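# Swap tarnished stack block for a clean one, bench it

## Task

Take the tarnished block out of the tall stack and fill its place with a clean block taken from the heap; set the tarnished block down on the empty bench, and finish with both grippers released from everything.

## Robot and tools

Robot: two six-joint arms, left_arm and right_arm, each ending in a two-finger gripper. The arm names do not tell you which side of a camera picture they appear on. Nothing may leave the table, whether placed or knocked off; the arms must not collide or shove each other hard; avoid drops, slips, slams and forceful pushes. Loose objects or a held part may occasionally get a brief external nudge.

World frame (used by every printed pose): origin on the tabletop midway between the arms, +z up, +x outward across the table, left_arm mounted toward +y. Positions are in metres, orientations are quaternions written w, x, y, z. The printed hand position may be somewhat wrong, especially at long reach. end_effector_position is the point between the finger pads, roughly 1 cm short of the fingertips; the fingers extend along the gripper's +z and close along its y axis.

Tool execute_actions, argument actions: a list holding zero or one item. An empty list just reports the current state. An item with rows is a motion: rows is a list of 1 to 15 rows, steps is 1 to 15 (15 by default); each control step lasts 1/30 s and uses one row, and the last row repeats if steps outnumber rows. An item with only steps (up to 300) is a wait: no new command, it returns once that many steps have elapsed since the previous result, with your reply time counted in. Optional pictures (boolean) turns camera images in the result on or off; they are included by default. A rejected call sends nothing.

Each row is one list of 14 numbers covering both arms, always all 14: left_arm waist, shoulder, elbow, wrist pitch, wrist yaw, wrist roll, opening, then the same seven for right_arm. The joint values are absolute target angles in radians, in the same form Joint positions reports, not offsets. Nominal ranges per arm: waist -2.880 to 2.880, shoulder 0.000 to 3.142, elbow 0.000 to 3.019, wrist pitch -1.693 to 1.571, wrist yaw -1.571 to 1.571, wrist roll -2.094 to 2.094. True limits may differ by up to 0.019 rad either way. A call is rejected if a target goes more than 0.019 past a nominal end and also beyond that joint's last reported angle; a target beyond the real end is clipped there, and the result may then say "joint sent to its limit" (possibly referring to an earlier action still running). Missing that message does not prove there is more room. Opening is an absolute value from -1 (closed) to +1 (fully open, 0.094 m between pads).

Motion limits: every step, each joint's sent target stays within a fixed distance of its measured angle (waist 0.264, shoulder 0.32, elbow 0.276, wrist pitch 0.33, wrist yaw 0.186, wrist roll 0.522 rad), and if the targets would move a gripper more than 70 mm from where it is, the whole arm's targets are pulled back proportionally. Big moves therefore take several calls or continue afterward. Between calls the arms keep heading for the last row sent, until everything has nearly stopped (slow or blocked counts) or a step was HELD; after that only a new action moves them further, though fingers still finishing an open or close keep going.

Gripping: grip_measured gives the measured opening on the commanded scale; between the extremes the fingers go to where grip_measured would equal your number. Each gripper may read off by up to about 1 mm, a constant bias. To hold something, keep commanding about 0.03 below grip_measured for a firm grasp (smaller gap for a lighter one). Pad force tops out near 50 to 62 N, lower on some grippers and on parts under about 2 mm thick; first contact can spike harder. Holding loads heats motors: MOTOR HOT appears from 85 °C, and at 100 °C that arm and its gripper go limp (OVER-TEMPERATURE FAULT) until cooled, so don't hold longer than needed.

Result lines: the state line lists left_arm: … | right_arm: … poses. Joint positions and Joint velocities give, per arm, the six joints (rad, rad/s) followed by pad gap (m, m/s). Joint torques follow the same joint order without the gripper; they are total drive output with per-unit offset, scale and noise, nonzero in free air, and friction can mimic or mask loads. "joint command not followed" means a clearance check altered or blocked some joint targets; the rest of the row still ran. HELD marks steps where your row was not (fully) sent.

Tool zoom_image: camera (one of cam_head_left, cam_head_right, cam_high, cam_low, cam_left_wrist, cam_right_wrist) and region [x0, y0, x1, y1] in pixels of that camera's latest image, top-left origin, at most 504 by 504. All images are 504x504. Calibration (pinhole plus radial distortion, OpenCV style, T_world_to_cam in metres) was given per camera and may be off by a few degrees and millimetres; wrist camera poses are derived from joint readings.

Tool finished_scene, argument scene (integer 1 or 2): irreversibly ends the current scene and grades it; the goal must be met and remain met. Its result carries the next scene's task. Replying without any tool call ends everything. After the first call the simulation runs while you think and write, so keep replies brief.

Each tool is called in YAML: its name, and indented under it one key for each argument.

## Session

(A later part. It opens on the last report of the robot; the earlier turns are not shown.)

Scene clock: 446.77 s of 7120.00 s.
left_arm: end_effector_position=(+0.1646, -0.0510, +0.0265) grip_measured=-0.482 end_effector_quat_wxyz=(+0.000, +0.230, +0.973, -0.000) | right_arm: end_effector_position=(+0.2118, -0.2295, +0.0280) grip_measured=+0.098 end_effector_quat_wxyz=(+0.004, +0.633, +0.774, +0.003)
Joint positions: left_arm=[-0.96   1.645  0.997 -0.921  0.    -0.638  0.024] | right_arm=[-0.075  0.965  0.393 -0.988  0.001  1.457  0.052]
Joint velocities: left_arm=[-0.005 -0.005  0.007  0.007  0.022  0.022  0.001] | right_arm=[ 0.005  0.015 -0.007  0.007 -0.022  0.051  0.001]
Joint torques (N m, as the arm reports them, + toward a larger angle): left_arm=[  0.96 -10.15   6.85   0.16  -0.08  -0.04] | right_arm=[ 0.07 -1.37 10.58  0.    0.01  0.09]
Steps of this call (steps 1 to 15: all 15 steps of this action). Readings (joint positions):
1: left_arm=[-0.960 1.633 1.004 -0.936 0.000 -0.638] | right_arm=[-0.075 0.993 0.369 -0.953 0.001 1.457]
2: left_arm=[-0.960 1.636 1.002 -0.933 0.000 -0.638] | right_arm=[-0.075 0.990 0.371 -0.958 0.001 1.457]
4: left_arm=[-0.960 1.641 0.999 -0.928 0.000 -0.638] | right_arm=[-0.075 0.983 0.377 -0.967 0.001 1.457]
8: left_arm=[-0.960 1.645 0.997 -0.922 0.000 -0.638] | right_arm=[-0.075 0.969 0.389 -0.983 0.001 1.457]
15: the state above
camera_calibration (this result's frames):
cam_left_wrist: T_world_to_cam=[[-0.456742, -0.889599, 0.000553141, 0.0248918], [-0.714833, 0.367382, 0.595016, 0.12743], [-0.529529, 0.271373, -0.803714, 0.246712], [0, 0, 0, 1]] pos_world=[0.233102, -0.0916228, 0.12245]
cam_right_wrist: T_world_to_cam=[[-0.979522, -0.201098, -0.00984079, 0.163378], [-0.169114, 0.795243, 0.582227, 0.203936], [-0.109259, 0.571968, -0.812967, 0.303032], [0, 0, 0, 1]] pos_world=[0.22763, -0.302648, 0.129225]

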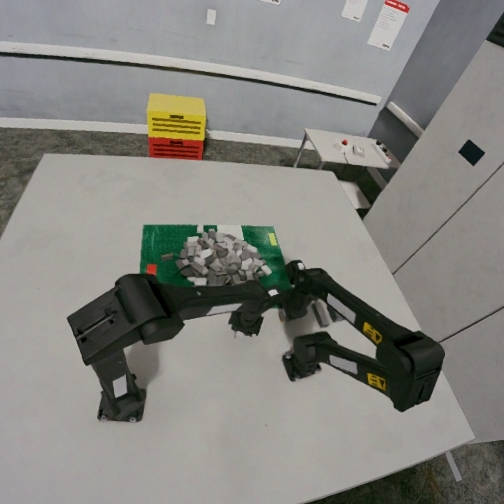

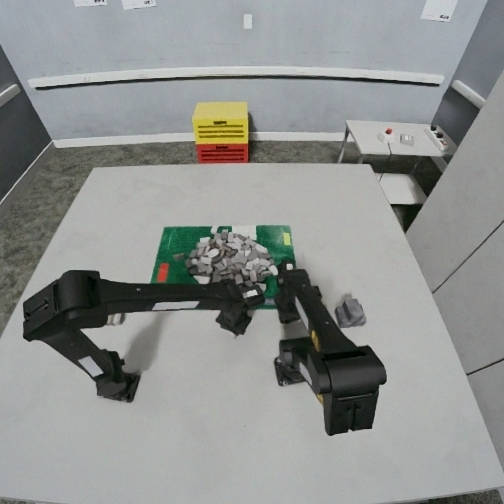

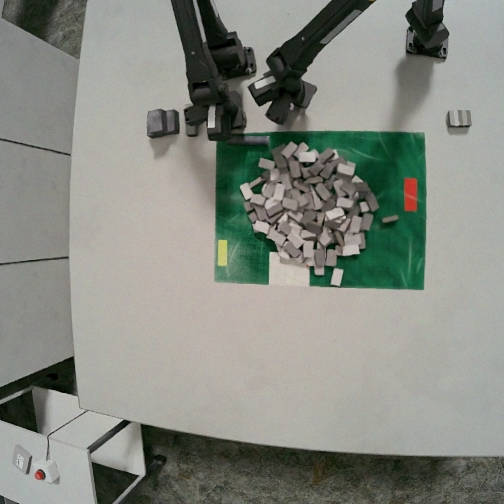

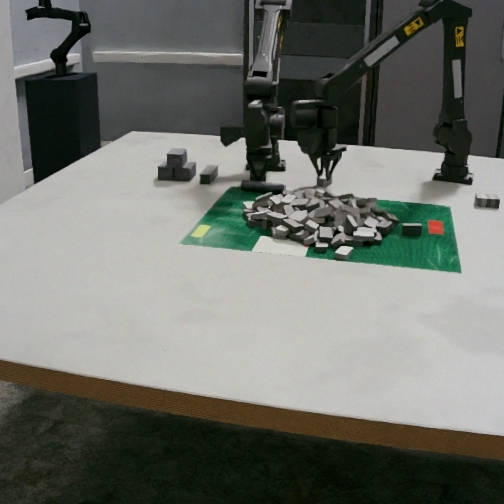

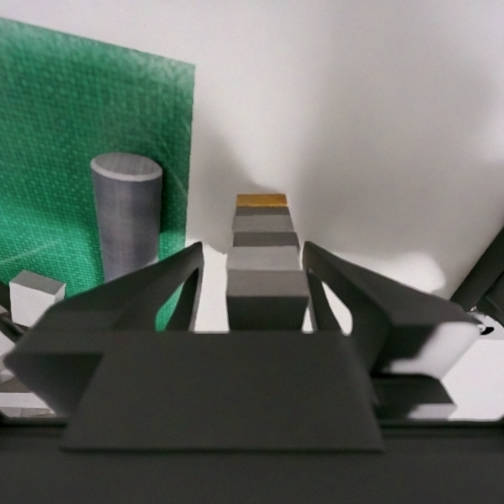

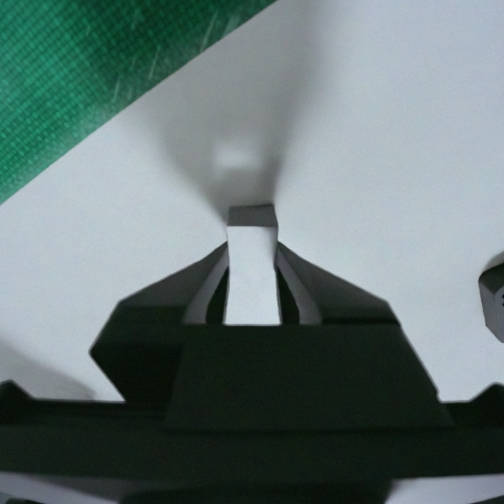

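execute_actions:
  actions: []

Scene clock: 459.23 s of 7120.00 s.
left_arm: end_effector_position=(+0.1646, -0.0510, +0.0265) grip_measured=-0.482 end_effector_quat_wxyz=(+0.000, +0.230, +0.973, -0.000) | right_arm: end_effector_position=(+0.2118, -0.2295, +0.0280) grip_measured=+0.098 end_effector_quat_wxyz=(+0.004, +0.633, +0.774, +0.003)
Joint positions: left_arm=[-0.96   1.645  0.997 -0.921  0.    -0.638  0.024] | right_arm=[-0.075  0.965  0.393 -0.988  0.001  1.457  0.052]
Joint velocities: left_arm=[ 0.005  0.015  0.012 -0.002 -0.007  0.022  0.001] | right_arm=[-0.005 -0.005 -0.012  0.002 -0.081 -0.022 -0.   ]
Joint torques (N m, as the arm reports them, + toward a larger angle): left_arm=[  1.11 -10.03   6.8    0.14  -0.06  -0.03] | right_arm=[ 0.06 -1.23 10.59  0.    0.01  0.09]
Steps of this call (steps 1 to 15: the robot went on to your last target; steps 16 to 90: nothing new was sent; then 9.47 s passed at rest). Readings (joint positions):
1: left_arm=[-0.960 1.645 0.997 -0.921 0.000 -0.638] | right_arm=[-0.075 0.965 0.393 -0.988 0.001 1.457]
2: left_arm=[-0.960 1.645 0.997 -0.921 0.000 -0.638] | right_arm=[-0.075 0.965 0.393 -0.988 0.001 1.457]
4: left_arm=[-0.960 1.645 0.997 -0.921 0.000 -0.638] | right_arm=[-0.075 0.965 0.393 -0.988 0.001 1.457]
8: left_arm=[-0.960 1.645 0.997 -0.921 0.000 -0.638] | right_arm=[-0.075 0.965 0.393 -0.988 0.001 1.457]
90: the state above
All arms were judged still, so your last target was given up. Only a new action makes them travel on or press farther. Fingers that are still opening or closing keep moving.
camera_calibration (this result's frames):
cam_left_wrist: T_world_to_cam=[[-0.456742, -0.889599, 0.000553141, 0.0248918], [-0.714833, 0.367382, 0.595016, 0.12743], [-0.529529, 0.271373, -0.803714, 0.246712], [0, 0, 0, 1]] pos_world=[0.233102, -0.0916228, 0.12245]
cam_right_wrist: T_world_to_cam=[[-0.979522, -0.201098, -0.00984079, 0.163378], [-0.169114, 0.795243, 0.582227, 0.203936], [-0.109259, 0.571968, -0.812967, 0.303032], [0, 0, 0, 1]] pos_world=[0.22763, -0.302648, 0.129225]

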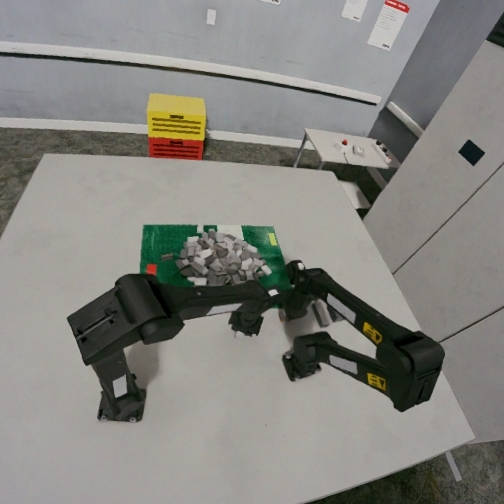

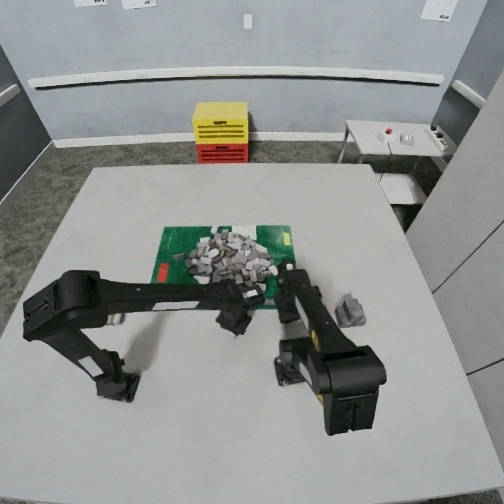

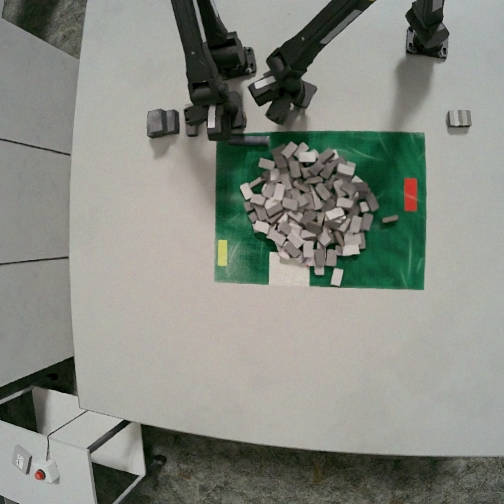

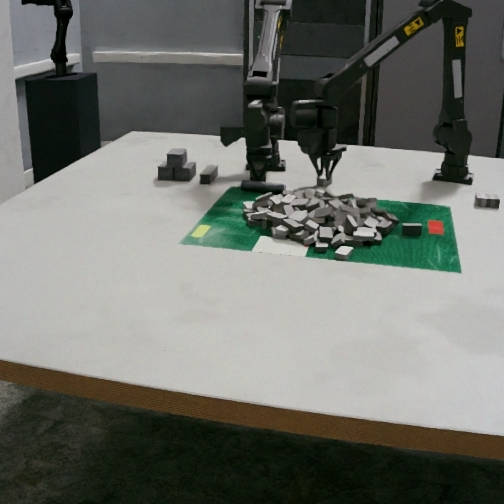

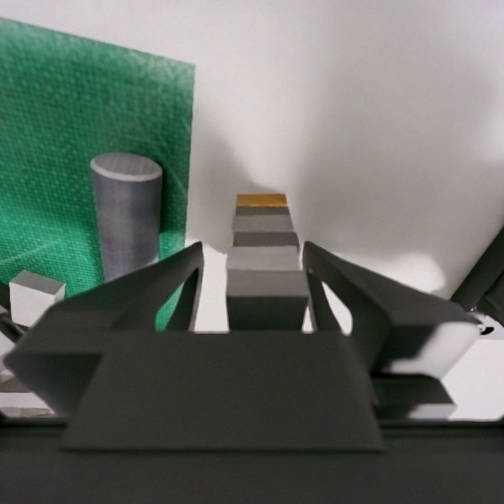

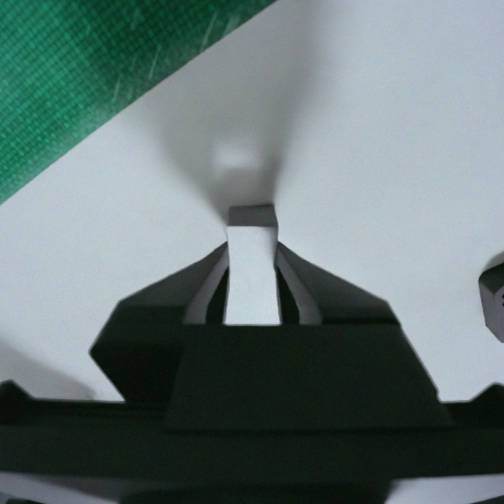

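execute_actions:
  actions:
    - {"rows": [ [-0.947,1.656,0.999,-0.911,0,-0.64,-0.510, -0.075,0.958,0.4442,-0.997,0,1.46,0.1], [-0.948,1.653,0.999,-0.912,0,-0.64,-0.497, -0.075,0.958,0.4418,-0.997,0,1.46,0.1], [-0.949,1.650,0.999,-0.913,0,-0.64,-0.475, -0.075,0.958,0.4379,-0.9975,0,1.46,0.1], [-0.950,1.648,0.999,-0.914,0,-0.64,-0.446, -0.075,0.958,0.4328,-0.998,0,1.46,0.1], [-0.951,1.646,0.999,-0.915,0,-0.64,-0.411, -0.075,0.958,0.4265,-0.998,0,1.46,0.1], [-0.952,1.644,0.999,-0.916,0,-0.64,-0.372, -0.075,0.958,0.4194,-0.9985,0,1.46,0.1], [-0.953,1.642,0.999,-0.917,0,-0.64,-0.329, -0.075,0.958,0.4119,-0.999,0,1.46,0.1], [-0.954,1.640,0.999,-0.918,0,-0.64,-0.286, -0.075,0.958,0.4041,-0.999,0,1.46,0.1], [-0.955,1.639,0.999,-0.919,0,-0.64,-0.243, -0.075,0.958,0.3966,-0.9995,0,1.46,0.1], [-0.955,1.638,0.999,-0.920,0,-0.64,-0.204, -0.075,0.958,0.3895,-1.000,0,1.46,0.1], [-0.955,1.637,0.999,-0.921,0,-0.64,-0.169, -0.075,0.958,0.3832,-1.000,0,1.46,0.1], [-0.955,1.636,0.999,-0.921,0,-0.64,-0.140, -0.075,0.958,0.3781,-1.0005,0,1.46,0.1], [-0.955,1.635,0.999,-0.921,0,-0.64,-0.118, -0.075,0.958,0.3742,-1.001,0,1.46,0.1], [-0.955,1.634,0.999,-0.921,0,-0.64,-0.105, -0.075,0.958,0.3718,-1.001,0,1.46,0.1], [-0.955,1.633,0.999,-0.921,0,-0.64,-0.100, -0.075,0.958,0.371,-1.001,0,1.46,0.1] ], "steps": 15}
  pictures: false

execute_actions:
  actions:
    - {"steps": 10}

Scene clock: 481.53 s of 7120.00 s.
left_arm: end_effector_position=(+0.1646, -0.0510, +0.0265) grip_measured=-0.105 end_effector_quat_wxyz=(+0.000, +0.230, +0.973, -0.000) | right_arm: end_effector_position=(+0.2107, -0.2296, +0.0278) grip_measured=+0.098 end_effector_quat_wxyz=(+0.003, +0.633, +0.774, +0.002)
Joint positions: left_arm=[-0.96   1.645  0.997 -0.921  0.    -0.638  0.042] | right_arm=[-0.075  0.965  0.393 -0.992  0.001  1.457  0.052]
Joint velocities: left_arm=[ 0.005  0.005 -0.017  0.002 -0.007 -0.007  0.007] | right_arm=[ 0.005  0.005 -0.017  0.007 -0.066 -0.022 -0.001]
Joint torques (N m, as the arm reports them, + toward a larger angle): left_arm=[  0.36 -11.4    6.72  -0.24  -0.08  -0.04] | right_arm=[ 0.07 -1.55  5.57 -0.06  0.01  0.09]
Steps of this call (steps 1 to 90: nothing new was sent; then 18.80 s passed at rest; steps 91 to 105: all 15 steps of this action). Readings (joint positions):
91: left_arm=[-0.960 1.645 0.997 -0.921 0.000 -0.638] | right_arm=[-0.075 0.965 0.393 -0.988 0.001 1.457]
92: left_arm=[-0.960 1.645 0.997 -0.921 0.000 -0.638] | right_arm=[-0.075 0.965 0.393 -0.988 0.001 1.457]
94: left_arm=[-0.960 1.645 0.997 -0.921 0.000 -0.638] | right_arm=[-0.075 0.965 0.393 -0.988 0.001 1.457]
98: left_arm=[-0.960 1.645 0.997 -0.921 0.000 -0.638] | right_arm=[-0.075 0.965 0.393 -0.990 0.001 1.457]
105: the state above

Scene clock: 481.87 s of 7120.00 s.
left_arm: end_effector_position=(+0.1646, -0.0510, +0.0265) grip_measured=-0.102 end_effector_quat_wxyz=(+0.000, +0.230, +0.973, -0.000) | right_arm: end_effector_position=(+0.2081, -0.2298, +0.0260) grip_measured=+0.098 end_effector_quat_wxyz=(+0.000, +0.633, +0.774, -0.000)
Joint positions: left_arm=[-0.96   1.645  0.997 -0.921  0.    -0.638  0.042] | right_arm=[-0.075  0.965  0.387 -0.992  0.001  1.457  0.052]
Joint velocities: left_arm=[-0.005 -0.015  0.002  0.002  0.007  0.007 -0.001] | right_arm=[-0.005 -0.005 -0.012  0.017 -0.022  0.007 -0.001]
Joint torques (N m, as the arm reports them, + toward a larger angle): left_arm=[  0.54 -11.56   6.82  -0.3   -0.06  -0.01] | right_arm=[ 0.07 -1.15  6.03 -0.02  0.01  0.09]
Steps of this call (steps 1 to 10: the robot went on to your last target). Readings (joint positions):
1: left_arm=[-0.960 1.645 0.997 -0.921 0.000 -0.638] | right_arm=[-0.075 0.965 0.392 -0.992 0.001 1.457]
2: left_arm=[-0.960 1.645 0.997 -0.921 0.000 -0.638] | right_arm=[-0.075 0.965 0.390 -0.992 0.001 1.457]
4: left_arm=[-0.960 1.645 0.997 -0.921 0.000 -0.638] | right_arm=[-0.075 0.965 0.388 -0.992 0.001 1.457]
8: left_arm=[-0.960 1.645 0.997 -0.921 0.000 -0.638] | right_arm=[-0.075 0.965 0.387 -0.992 0.001 1.457]
10: the state above
camera_calibration (this result's frames):
cam_left_wrist: T_world_to_cam=[[-0.456742, -0.889599, 0.000553141, 0.0248918], [-0.714833, 0.367382, 0.595016, 0.12743], [-0.529529, 0.271373, -0.803714, 0.246712], [0, 0, 0, 1]] pos_world=[0.233102, -0.0916228, 0.12245]
cam_right_wrist: T_world_to_cam=[[-0.97957, -0.201102, 0.0000102841, 0.15943], [-0.163356, 0.79574, 0.583192, 0.203602], [-0.117289, 0.571275, -0.812335, 0.302705], [0, 0, 0, 1]] pos_world=[0.224937, -0.302881, 0.127158]

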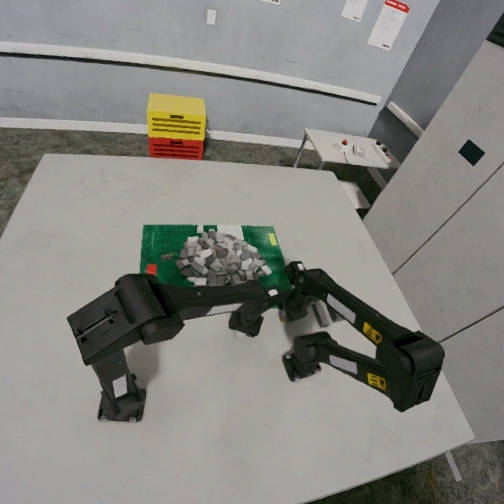

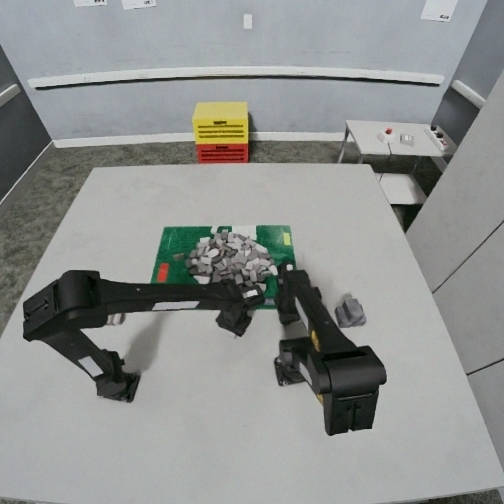

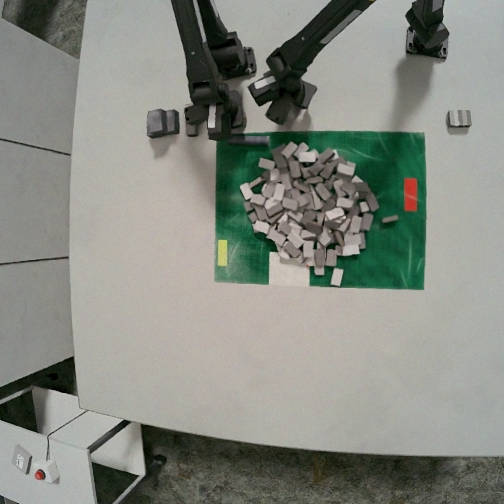

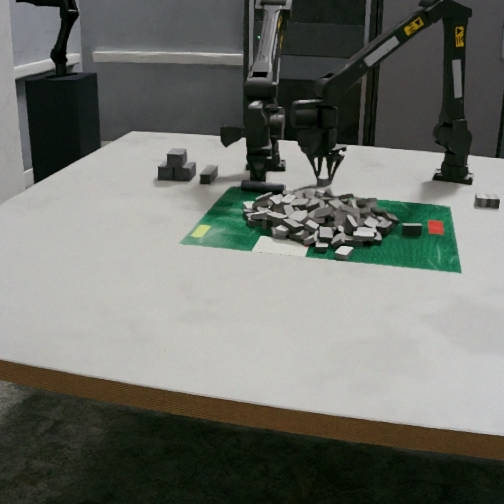

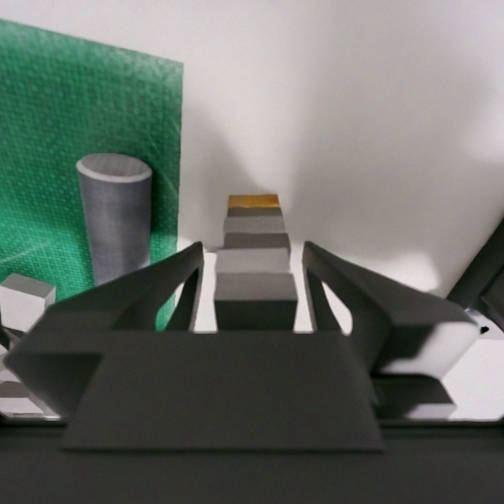

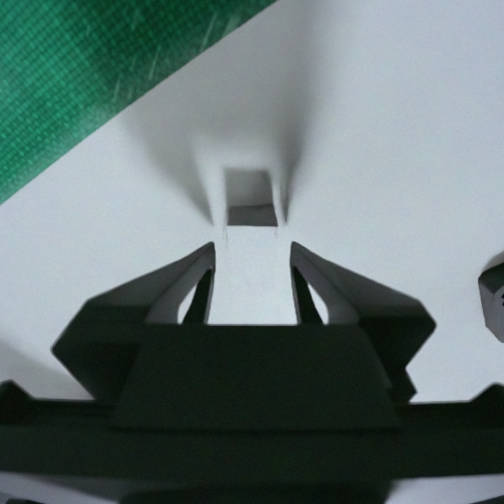

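zoom_image:
  camera: "cam_left_wrist"
  region: [170, 170, 340, 340]

zoom_image:
  camera: "cam_low"
  region: [215, 120, 365, 210]

Region (170, 170, 340, 340) of cam_left_wrist's 504x504 image, scaled by 2.965, with more detail than that image has.

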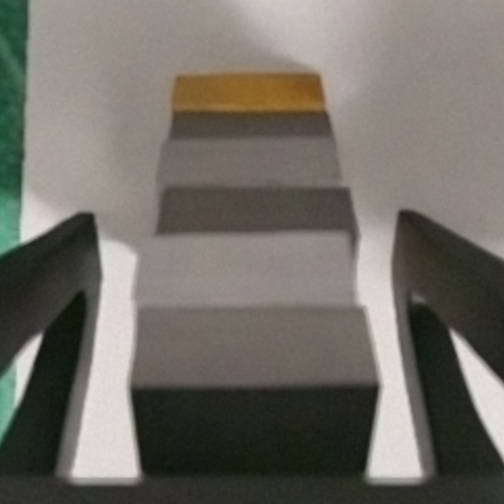

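Region (215, 120, 365, 210) of cam_low's 504x504 image, scaled by 3.360, with more detail than that image has; it fills the top 302 rows of this view, and the rest is white.

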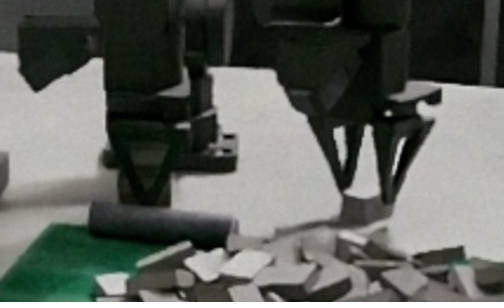

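execute_actions:
  actions:
    - {"rows": [ [-0.955,1.6324,0.999,-0.9212,0,-0.64,-0.1, -0.075,0.958,0.3716,-1.001,0,1.46,0.08], [-0.955,1.6308,0.999,-0.9219,0,-0.64,-0.1, -0.075,0.958,0.3735,-1.001,0,1.46,0.04], [-0.955,1.6280,0.999,-0.9231,0,-0.64,-0.1, -0.075,0.958,0.3764,-1.001,0,1.46,-0.02], [-0.955,1.6241,0.999,-0.9247,0,-0.64,-0.1, -0.075,0.958,0.3804,-1.001,0,1.46,-0.09], [-0.955,1.6192,0.999,-0.9267,0,-0.64,-0.1, -0.075,0.958,0.3853,-1.001,0,1.46,-0.16], [-0.955,1.6132,0.999,-0.9292,0,-0.64,-0.1, -0.075,0.958,0.3907,-1.001,0,1.46,-0.23], [-0.955,1.6062,0.999,-0.9321,0,-0.64,-0.1, -0.075,0.958,0.3965,-1.001,0,1.46,-0.29], [-0.955,1.5982,0.999,-0.9354,0,-0.64,-0.1, -0.075,0.958,0.4025,-1.001,0,1.46,-0.345], [-0.955,1.5893,0.999,-0.9391,0,-0.64,-0.1, -0.075,0.958,0.4083,-1.001,0,1.46,-0.39], [-0.955,1.5794,0.999,-0.9432,0,-0.64,-0.1, -0.075,0.958,0.4138,-1.001,0,1.46,-0.42], [-0.955,1.5687,0.999,-0.9477,0,-0.64,-0.1, -0.075,0.958,0.4186,-1.001,0,1.46,-0.44], [-0.955,1.5572,0.999,-0.9524,0,-0.64,-0.1, -0.075,0.958,0.4226,-1.001,0,1.46,-0.455], [-0.955,1.5450,0.999,-0.9575,0,-0.64,-0.1, -0.075,0.958,0.4255,-1.001,0,1.46,-0.465], [-0.955,1.5321,0.999,-0.9629,0,-0.64,-0.1, -0.075,0.958,0.4274,-1.001,0,1.46,-0.473], [-0.955,1.5185,0.999,-0.9685,0,-0.64,-0.1, -0.075,0.958,0.428,-1.001,0,1.46,-0.480] ], "steps": 15}
  pictures: false

execute_actions:
  actions:
    - {"rows": [ [-0.9540,1.5044,0.9987,-0.9744,0,-0.64,-0.1, -0.075,0.958,0.428,-1.001,0,1.46,-0.487], [-0.9511,1.4898,0.9978,-0.9804,0,-0.64,-0.1, -0.075,0.958,0.428,-1.001,0,1.46,-0.494], [-0.9462,1.4748,0.9963,-0.9866,0,-0.64,-0.1, -0.075,0.958,0.428,-1.001,0,1.46,-0.502], [-0.9394,1.4594,0.9942,-0.9930,0,-0.64,-0.1, -0.075,0.958,0.428,-1.001,0,1.46,-0.510], [-0.9307,1.4438,0.9915,-0.9995,0,-0.64,-0.1, -0.075,0.958,0.428,-1.001,0,1.46,-0.518], [-0.9202,1.4279,0.9882,-1.0061,0,-0.64,-0.1, -0.075,0.958,0.428,-1.001,0,1.46,-0.518], [-0.9079,1.4120,0.9844,-1.0127,0,-0.64,-0.1, -0.075,0.958,0.4326,-1.001,0,1.46,-0.518], [-0.8938,1.3960,0.9801,-1.0193,0,-0.64,-0.1, -0.075,0.958,0.4371,-1.001,0,1.46,-0.518], [-0.8781,1.3801,0.9752,-1.0259,0,-0.64,-0.1, -0.075,0.958,0.4417,-1.001,0,1.46,-0.518], [-0.8608,1.3642,0.9699,-1.0325,0,-0.64,-0.1, -0.075,0.958,0.4463,-1.001,0,1.46,-0.518], [-0.8420,1.3486,0.9641,-1.0390,0,-0.64,-0.1, -0.075,0.958,0.4509,-1.001,0,1.46,-0.518], [-0.8218,1.3332,0.9578,-1.0454,0,-0.64,-0.1, -0.075,0.958,0.4554,-1.001,0,1.46,-0.518], [-0.8003,1.3182,0.9511,-1.0516,0,-0.64,-0.1, -0.075,0.958,0.4600,-1.001,0,1.46,-0.518], [-0.7776,1.3036,0.9441,-1.0576,0,-0.64,-0.1, -0.075,0.958,0.4602,-1.001,0,1.46,-0.518], [-0.7538,1.2895,0.9368,-1.0635,0,-0.64,-0.1, -0.075,0.958,0.4608,-1.001,0,1.46,-0.518] ], "steps": 15}
  pictures: false

execute_actions:
  actions:
    - {"rows": [ [-0.7289,1.2759,0.9291,-1.0691,0,-0.64,-0.1, -0.075,0.958,0.4619,-1.001,0,1.46,-0.518], [-0.7033,1.2630,0.9211,-1.0745,0,-0.64,-0.1, -0.075,0.958,0.4634,-1.001,0,1.46,-0.518], [-0.6769,1.2508,0.9130,-1.0796,0,-0.64,-0.1, -0.075,0.958,0.4652,-1.001,0,1.46,-0.518], [-0.6499,1.2393,0.9046,-1.0843,0,-0.64,-0.1, -0.075,0.958,0.4674,-1.001,0,1.46,-0.518], [-0.6224,1.2286,0.8961,-1.0888,0,-0.64,-0.1, -0.075,0.958,0.4700,-1.001,0,1.46,-0.518], [-0.5946,1.2187,0.8875,-1.0929,0,-0.64,-0.1, -0.075,0.958,0.4729,-1.001,0,1.46,-0.518], [-0.5665,1.2098,0.8788,-1.0966,0,-0.64,-0.1, -0.075,0.958,0.4761,-1.002,0,1.46,-0.518], [-0.5385,1.2018,0.8702,-1.0999,0,-0.64,-0.1, -0.075,0.958,0.4796,-1.0042,0,1.46,-0.518], [-0.5104,1.1948,0.8615,-1.1028,0,-0.64,-0.1, -0.075,0.958,0.4833,-1.0072,0,1.46,-0.518], [-0.4826,1.1888,0.8529,-1.1053,0,-0.64,-0.1, -0.075,0.958,0.4872,-1.0106,0,1.46,-0.518], [-0.4551,1.1839,0.8444,-1.1073,0,-0.64,-0.1, -0.075,0.958,0.4912,-1.0143,0,1.46,-0.518], [-0.4281,1.1800,0.8360,-1.1089,0,-0.64,-0.1, -0.075,0.958,0.4954,-1.0182,0,1.46,-0.518], [-0.4017,1.1772,0.8279,-1.1101,0,-0.64,-0.1, -0.075,0.958,0.4997,-1.0222,0,1.46,-0.518], [-0.3761,1.1756,0.8199,-1.1108,0,-0.64,-0.1, -0.075,0.958,0.5040,-1.0264,0,1.46,-0.518], [-0.3513,1.1750,0.8123,-1.111,0,-0.64,-0.1, -0.075,0.958,0.5083,-1.0307,0,1.46,-0.518] ], "steps": 15}
  pictures: false

execute_actions:
  actions:
    - {"rows": [ [-0.3274,1.175,0.8049,-1.111,0,-0.64,-0.1, -0.075,0.958,0.5126,-1.0350,0,1.46,-0.518], [-0.3047,1.175,0.7979,-1.111,0,-0.64,-0.1, -0.075,0.958,0.5168,-1.0393,0,1.46,-0.518], [-0.2832,1.175,0.7912,-1.111,0,-0.64,-0.1, -0.075,0.958,0.5208,-1.0436,0,1.46,-0.518], [-0.2630,1.175,0.7849,-1.111,0,-0.64,-0.1, -0.075,0.958,0.5247,-1.0478,0,1.46,-0.518], [-0.2442,1.175,0.7791,-1.111,0,-0.64,-0.1, -0.075,0.958,0.5284,-1.0518,0,1.46,-0.518], [-0.2269,1.175,0.7738,-1.111,0,-0.64,-0.1, -0.075,0.958,0.5319,-1.0557,0,1.46,-0.518], [-0.2112,1.175,0.7689,-1.111,0,-0.64,-0.1, -0.075,0.958,0.5351,-1.0594,0,1.46,-0.518], [-0.1971,1.175,0.7646,-1.111,0,-0.64,-0.1, -0.075,0.958,0.5380,-1.0629,0,1.46,-0.518], [-0.1848,1.175,0.7608,-1.111,0,-0.64,-0.1, -0.075,0.958,0.5406,-1.0661,0,1.46,-0.518], [-0.1743,1.175,0.7575,-1.111,0,-0.64,-0.1, -0.075,0.958,0.5428,-1.0690,0,1.46,-0.518], [-0.1656,1.175,0.7548,-1.111,0,-0.64,-0.1, -0.075,0.958,0.5446,-1.0716,0,1.46,-0.518], [-0.1588,1.175,0.7527,-1.111,0,-0.64,-0.1, -0.075,0.958,0.5461,-1.0740,0,1.46,-0.518], [-0.1539,1.175,0.7512,-1.111,0,-0.64,-0.1, -0.075,0.958,0.5472,-1.0760,0,1.46,-0.518], [-0.1510,1.175,0.7503,-1.111,0,-0.64,-0.1, -0.075,0.958,0.5478,-1.0777,0,1.46,-0.518], [-0.15,1.175,0.75,-1.111,0,-0.64,-0.1, -0.075,0.958,0.5480,-1.079,0,1.46,-0.518] ], "steps": 15}
  pictures: false

execute_actions:
  actions:
    - {"steps": 8}

Scene clock: 532.00 s of 7120.00 s.
left_arm: end_effector_position=(+0.1640, -0.0497, +0.0519) grip_measured=-0.102 end_effector_quat_wxyz=(+0.011, +0.230, +0.973, -0.013) | right_arm: end_effector_position=(+0.2073, -0.2299, +0.0260) grip_measured=-0.471 end_effector_quat_wxyz=(-0.001, +0.633, +0.774, -0.001)
Joint positions: left_arm=[-0.96   1.581  0.997 -0.951  0.    -0.638  0.042] | right_arm=[-0.075  0.965  0.387 -0.995  0.001  1.457  0.025]
Joint velocities: left_arm=[-0.015 -0.425  0.022 -0.139 -0.066  0.022 -0.001] | right_arm=[ 0.005 -0.015 -0.002  0.002  0.051 -0.037 -0.002]
Joint torques (N m, as the arm reports them, + toward a larger angle): left_arm=[  0.58 -13.17   7.03  -0.51  -0.09  -0.05] | right_arm=[-0.16 -0.95  9.8   0.    0.01  0.09]
Steps of this call (steps 1 to 15: the robot went on to your last target; steps 16 to 90: nothing new was sent; then 46.63 s passed at rest; steps 91 to 105: all 15 steps of this action). Readings (joint positions):
91: left_arm=[-0.960 1.645 0.997 -0.921 0.000 -0.638] | right_arm=[-0.075 0.965 0.387 -0.992 0.001 1.457]
92: left_arm=[-0.960 1.645 0.997 -0.921 0.000 -0.638] | right_arm=[-0.075 0.965 0.387 -0.992 0.001 1.457]
94: left_arm=[-0.960 1.645 0.997 -0.921 0.000 -0.638] | right_arm=[-0.075 0.965 0.387 -0.992 0.001 1.457]
98: left_arm=[-0.960 1.643 0.997 -0.923 0.000 -0.638] | right_arm=[-0.075 0.965 0.387 -0.992 0.001 1.457]
105: the state above

Scene clock: 532.50 s of 7120.00 s.
left_arm: end_effector_position=(+0.1998, +0.0085, +0.1292) grip_measured=-0.102 end_effector_quat_wxyz=(+0.051, +0.156, +0.985, -0.052) | right_arm: end_effector_position=(+0.2075, -0.2299, +0.0261) grip_measured=-0.483 end_effector_quat_wxyz=(-0.000, +0.633, +0.774, -0.001)
Joint positions: left_arm=[-0.81   1.334  0.953 -1.043  0.    -0.638  0.042] | right_arm=[-0.075  0.965  0.387 -0.995  0.001  1.457  0.024]
Joint velocities: left_arm=[ 0.737 -0.444 -0.208 -0.183  0.007  0.081 -0.001] | right_arm=[ 0.015  0.015 -0.007  0.002  0.007 -0.037 -0.   ]
Joint torques (N m, as the arm reports them, + toward a larger angle): left_arm=[ 0.87 -9.09  7.6  -0.25 -0.07 -0.02] | right_arm=[ 0.06 -1.75 12.02  0.04  0.01  0.09]
Steps of this call (steps 1 to 15: all 15 steps of this action). Readings (joint positions):
1: left_arm=[-0.960 1.566 0.997 -0.956 0.000 -0.638] | right_arm=[-0.075 0.965 0.387 -0.995 0.001 1.457]
2: left_arm=[-0.960 1.550 0.997 -0.962 0.000 -0.638] | right_arm=[-0.075 0.965 0.387 -0.995 0.001 1.457]
4: left_arm=[-0.960 1.516 0.997 -0.973 0.000 -0.638] | right_arm=[-0.075 0.965 0.387 -0.995 0.001 1.457]
8: left_arm=[-0.941 1.446 0.992 -0.998 0.000 -0.638] | right_arm=[-0.075 0.965 0.387 -0.995 0.001 1.457]
15: the state above

Scene clock: 533.00 s of 7120.00 s.
left_arm: end_effector_position=(+0.2541, +0.1557, +0.1264) grip_measured=-0.102 end_effector_quat_wxyz=(+0.043, -0.046, +0.998, -0.029) | right_arm: end_effector_position=(+0.2159, -0.2292, +0.0356) grip_measured=-0.483 end_effector_quat_wxyz=(+0.003, +0.633, +0.774, +0.003)
Joint positions: left_arm=[-0.403  1.194  0.828 -1.101  0.    -0.638  0.042] | right_arm=[-0.075  0.965  0.417 -1.015  0.001  1.457  0.024]
Joint velocities: left_arm=[ 0.757 -0.063 -0.217 -0.022  0.007 -0.037 -0.001] | right_arm=[-0.015  0.005  0.164 -0.139 -0.022 -0.066 -0.001]
Joint torques (N m, as the arm reports them, + toward a larger angle): left_arm=[ 0.72 -7.15  7.73 -0.24 -0.04 -0.02] | right_arm=[ 0.07 -1.35 12.63  0.11  0.01  0.09]
Steps of this call (steps 1 to 15: all 15 steps of this action). Readings (joint positions):
1: left_arm=[-0.784 1.319 0.945 -1.049 0.000 -0.638] | right_arm=[-0.075 0.965 0.387 -0.995 0.001 1.457]
2: left_arm=[-0.759 1.306 0.937 -1.055 0.000 -0.638] | right_arm=[-0.075 0.965 0.387 -0.995 0.001 1.457]
4: left_arm=[-0.706 1.280 0.921 -1.065 0.000 -0.638] | right_arm=[-0.075 0.965 0.388 -0.995 0.001 1.457]
8: left_arm=[-0.597 1.235 0.887 -1.084 0.000 -0.638] | right_arm=[-0.075 0.965 0.389 -0.995 0.001 1.457]
15: the state above

Scene clock: 533.50 s of 7120.00 s.
left_arm: end_effector_position=(+0.2568, +0.2365, +0.0984) grip_measured=-0.102 end_effector_quat_wxyz=(+0.011, -0.166, +0.986, -0.006) | right_arm: end_effector_position=(+0.2238, -0.2285, +0.0513) grip_measured=-0.483 end_effector_quat_wxyz=(+0.001, +0.633, +0.774, +0.001)
Joint positions: left_arm=[-0.163  1.192  0.75  -1.104  0.    -0.638  0.042] | right_arm=[-0.075  0.965  0.464 -1.067  0.001  1.457  0.024]
Joint velocities: left_arm=[ 0.083 -0.015 -0.032 -0.007  0.007  0.066 -0.001] | right_arm=[ 0.005 -0.015  0.012 -0.061 -0.007 -0.022 -0.001]
Joint torques (N m, as the arm reports them, + toward a larger angle): left_arm=[ 0.28 -6.76  7.57 -0.5  -0.06 -0.01] | right_arm=[ 0.05 -1.64 13.06  0.06  0.01  0.09]
Steps of this call (steps 1 to 15: all 15 steps of this action). Readings (joint positions):
1: left_arm=[-0.377 1.193 0.820 -1.102 0.000 -0.638] | right_arm=[-0.075 0.965 0.422 -1.019 0.001 1.457]
2: left_arm=[-0.353 1.192 0.812 -1.102 0.000 -0.638] | right_arm=[-0.075 0.965 0.427 -1.023 0.001 1.457]
4: left_arm=[-0.307 1.192 0.797 -1.103 0.000 -0.638] | right_arm=[-0.075 0.965 0.436 -1.031 0.001 1.457]
8: left_arm=[-0.231 1.192 0.771 -1.104 0.000 -0.638] | right_arm=[-0.075 0.965 0.451 -1.047 0.001 1.457]
15: the state above

Scene clock: 533.77 s of 7120.00 s.
left_arm: end_effector_position=(+0.2567, +0.2375, +0.0980) grip_measured=-0.102 end_effector_quat_wxyz=(+0.011, -0.167, +0.986, -0.005) | right_arm: end_effector_position=(+0.2230, -0.2286, +0.0514) grip_measured=-0.483 end_effector_quat_wxyz=(+0.000, +0.633, +0.774, -0.000)
Joint positions: left_arm=[-0.16   1.192  0.749 -1.104  0.    -0.638  0.042] | right_arm=[-0.075  0.965  0.464 -1.07   0.001  1.457  0.024]
Joint velocities: left_arm=[-0.005 -0.005 -0.012  0.007 -0.051  0.037 -0.001] | right_arm=[0.005 0.005 0.002 0.007 0.037 0.081 0.   ]
Joint torques (N m, as the arm reports them, + toward a larger angle): left_arm=[ 0.67 -6.71  7.49 -0.36 -0.06 -0.02] | right_arm=[ 0.05 -1.62 13.   -0.03  0.01  0.09]
Steps of this call (steps 1 to 8: the robot went on to your last target). Readings (joint positions):
1: left_arm=[-0.161 1.192 0.750 -1.104 0.000 -0.638] | right_arm=[-0.075 0.965 0.464 -1.068 0.001 1.457]
2: left_arm=[-0.160 1.192 0.749 -1.104 0.000 -0.638] | right_arm=[-0.075 0.965 0.464 -1.069 0.001 1.457]
4: left_arm=[-0.160 1.192 0.749 -1.104 0.000 -0.638] | right_arm=[-0.075 0.965 0.464 -1.070 0.001 1.457]
8: the state above
camera_calibration (this result's frames):
cam_left_wrist: T_world_to_cam=[[0.319737, -0.9474, 0.0142116, 0.136601], [-0.774636, -0.252735, 0.57971, 0.208797], [-0.545626, -0.196364, -0.814699, 0.390905], [0, 0, 0, 1]] pos_world=[0.331353, 0.258945, 0.195487]
cam_right_wrist: T_world_to_cam=[[-0.97957, -0.201102, 0.000768071, 0.174285], [-0.162913, 0.795778, 0.583263, 0.190123], [-0.117907, 0.571222, -0.812283, 0.32446], [0, 0, 0, 1]] pos_world=[0.239954, -0.301585, 0.152528]

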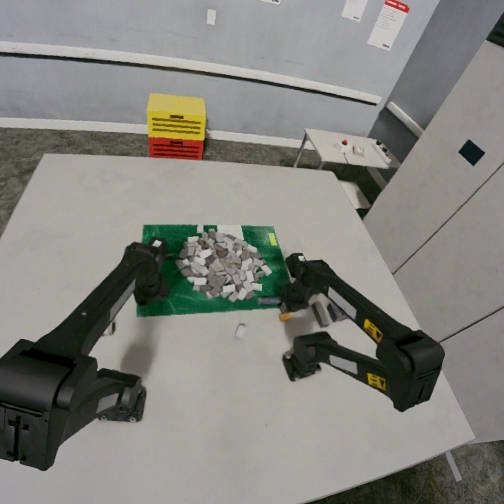

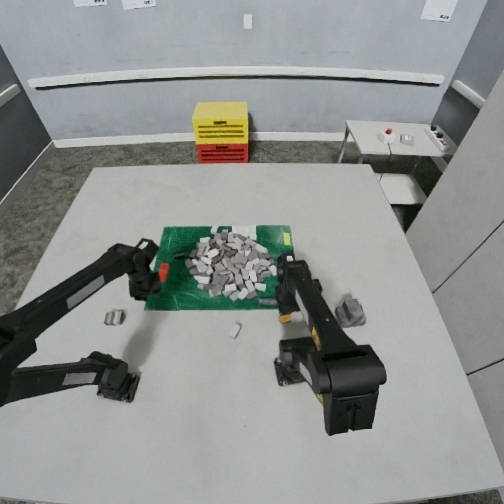

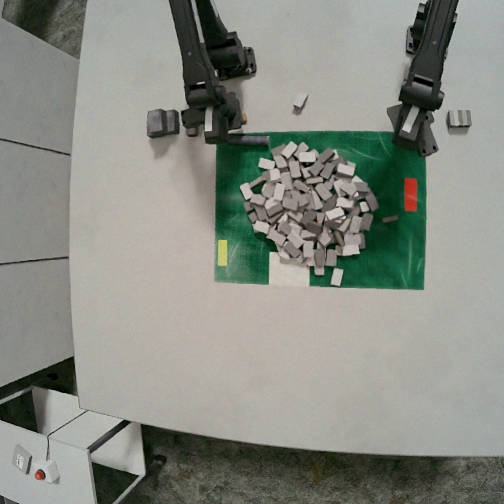

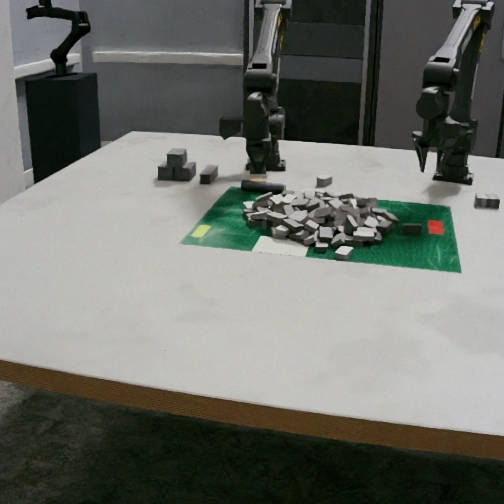

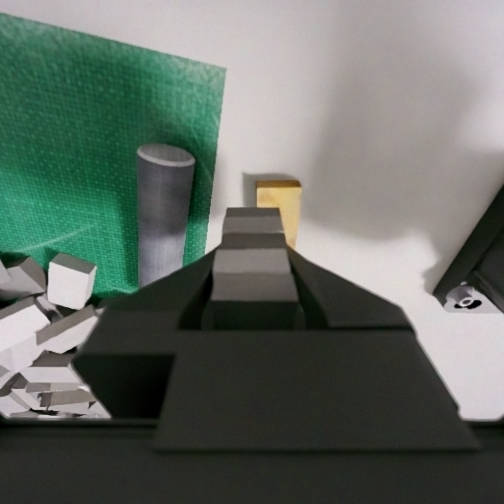

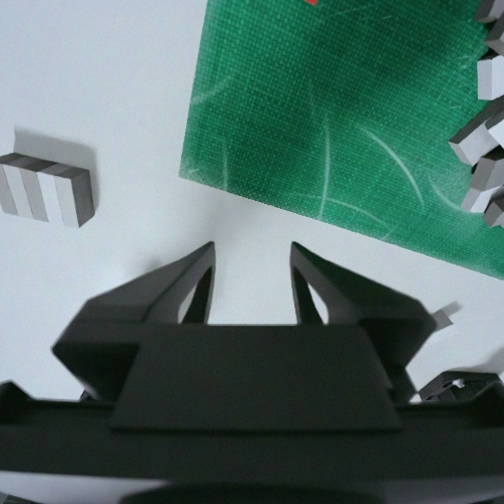

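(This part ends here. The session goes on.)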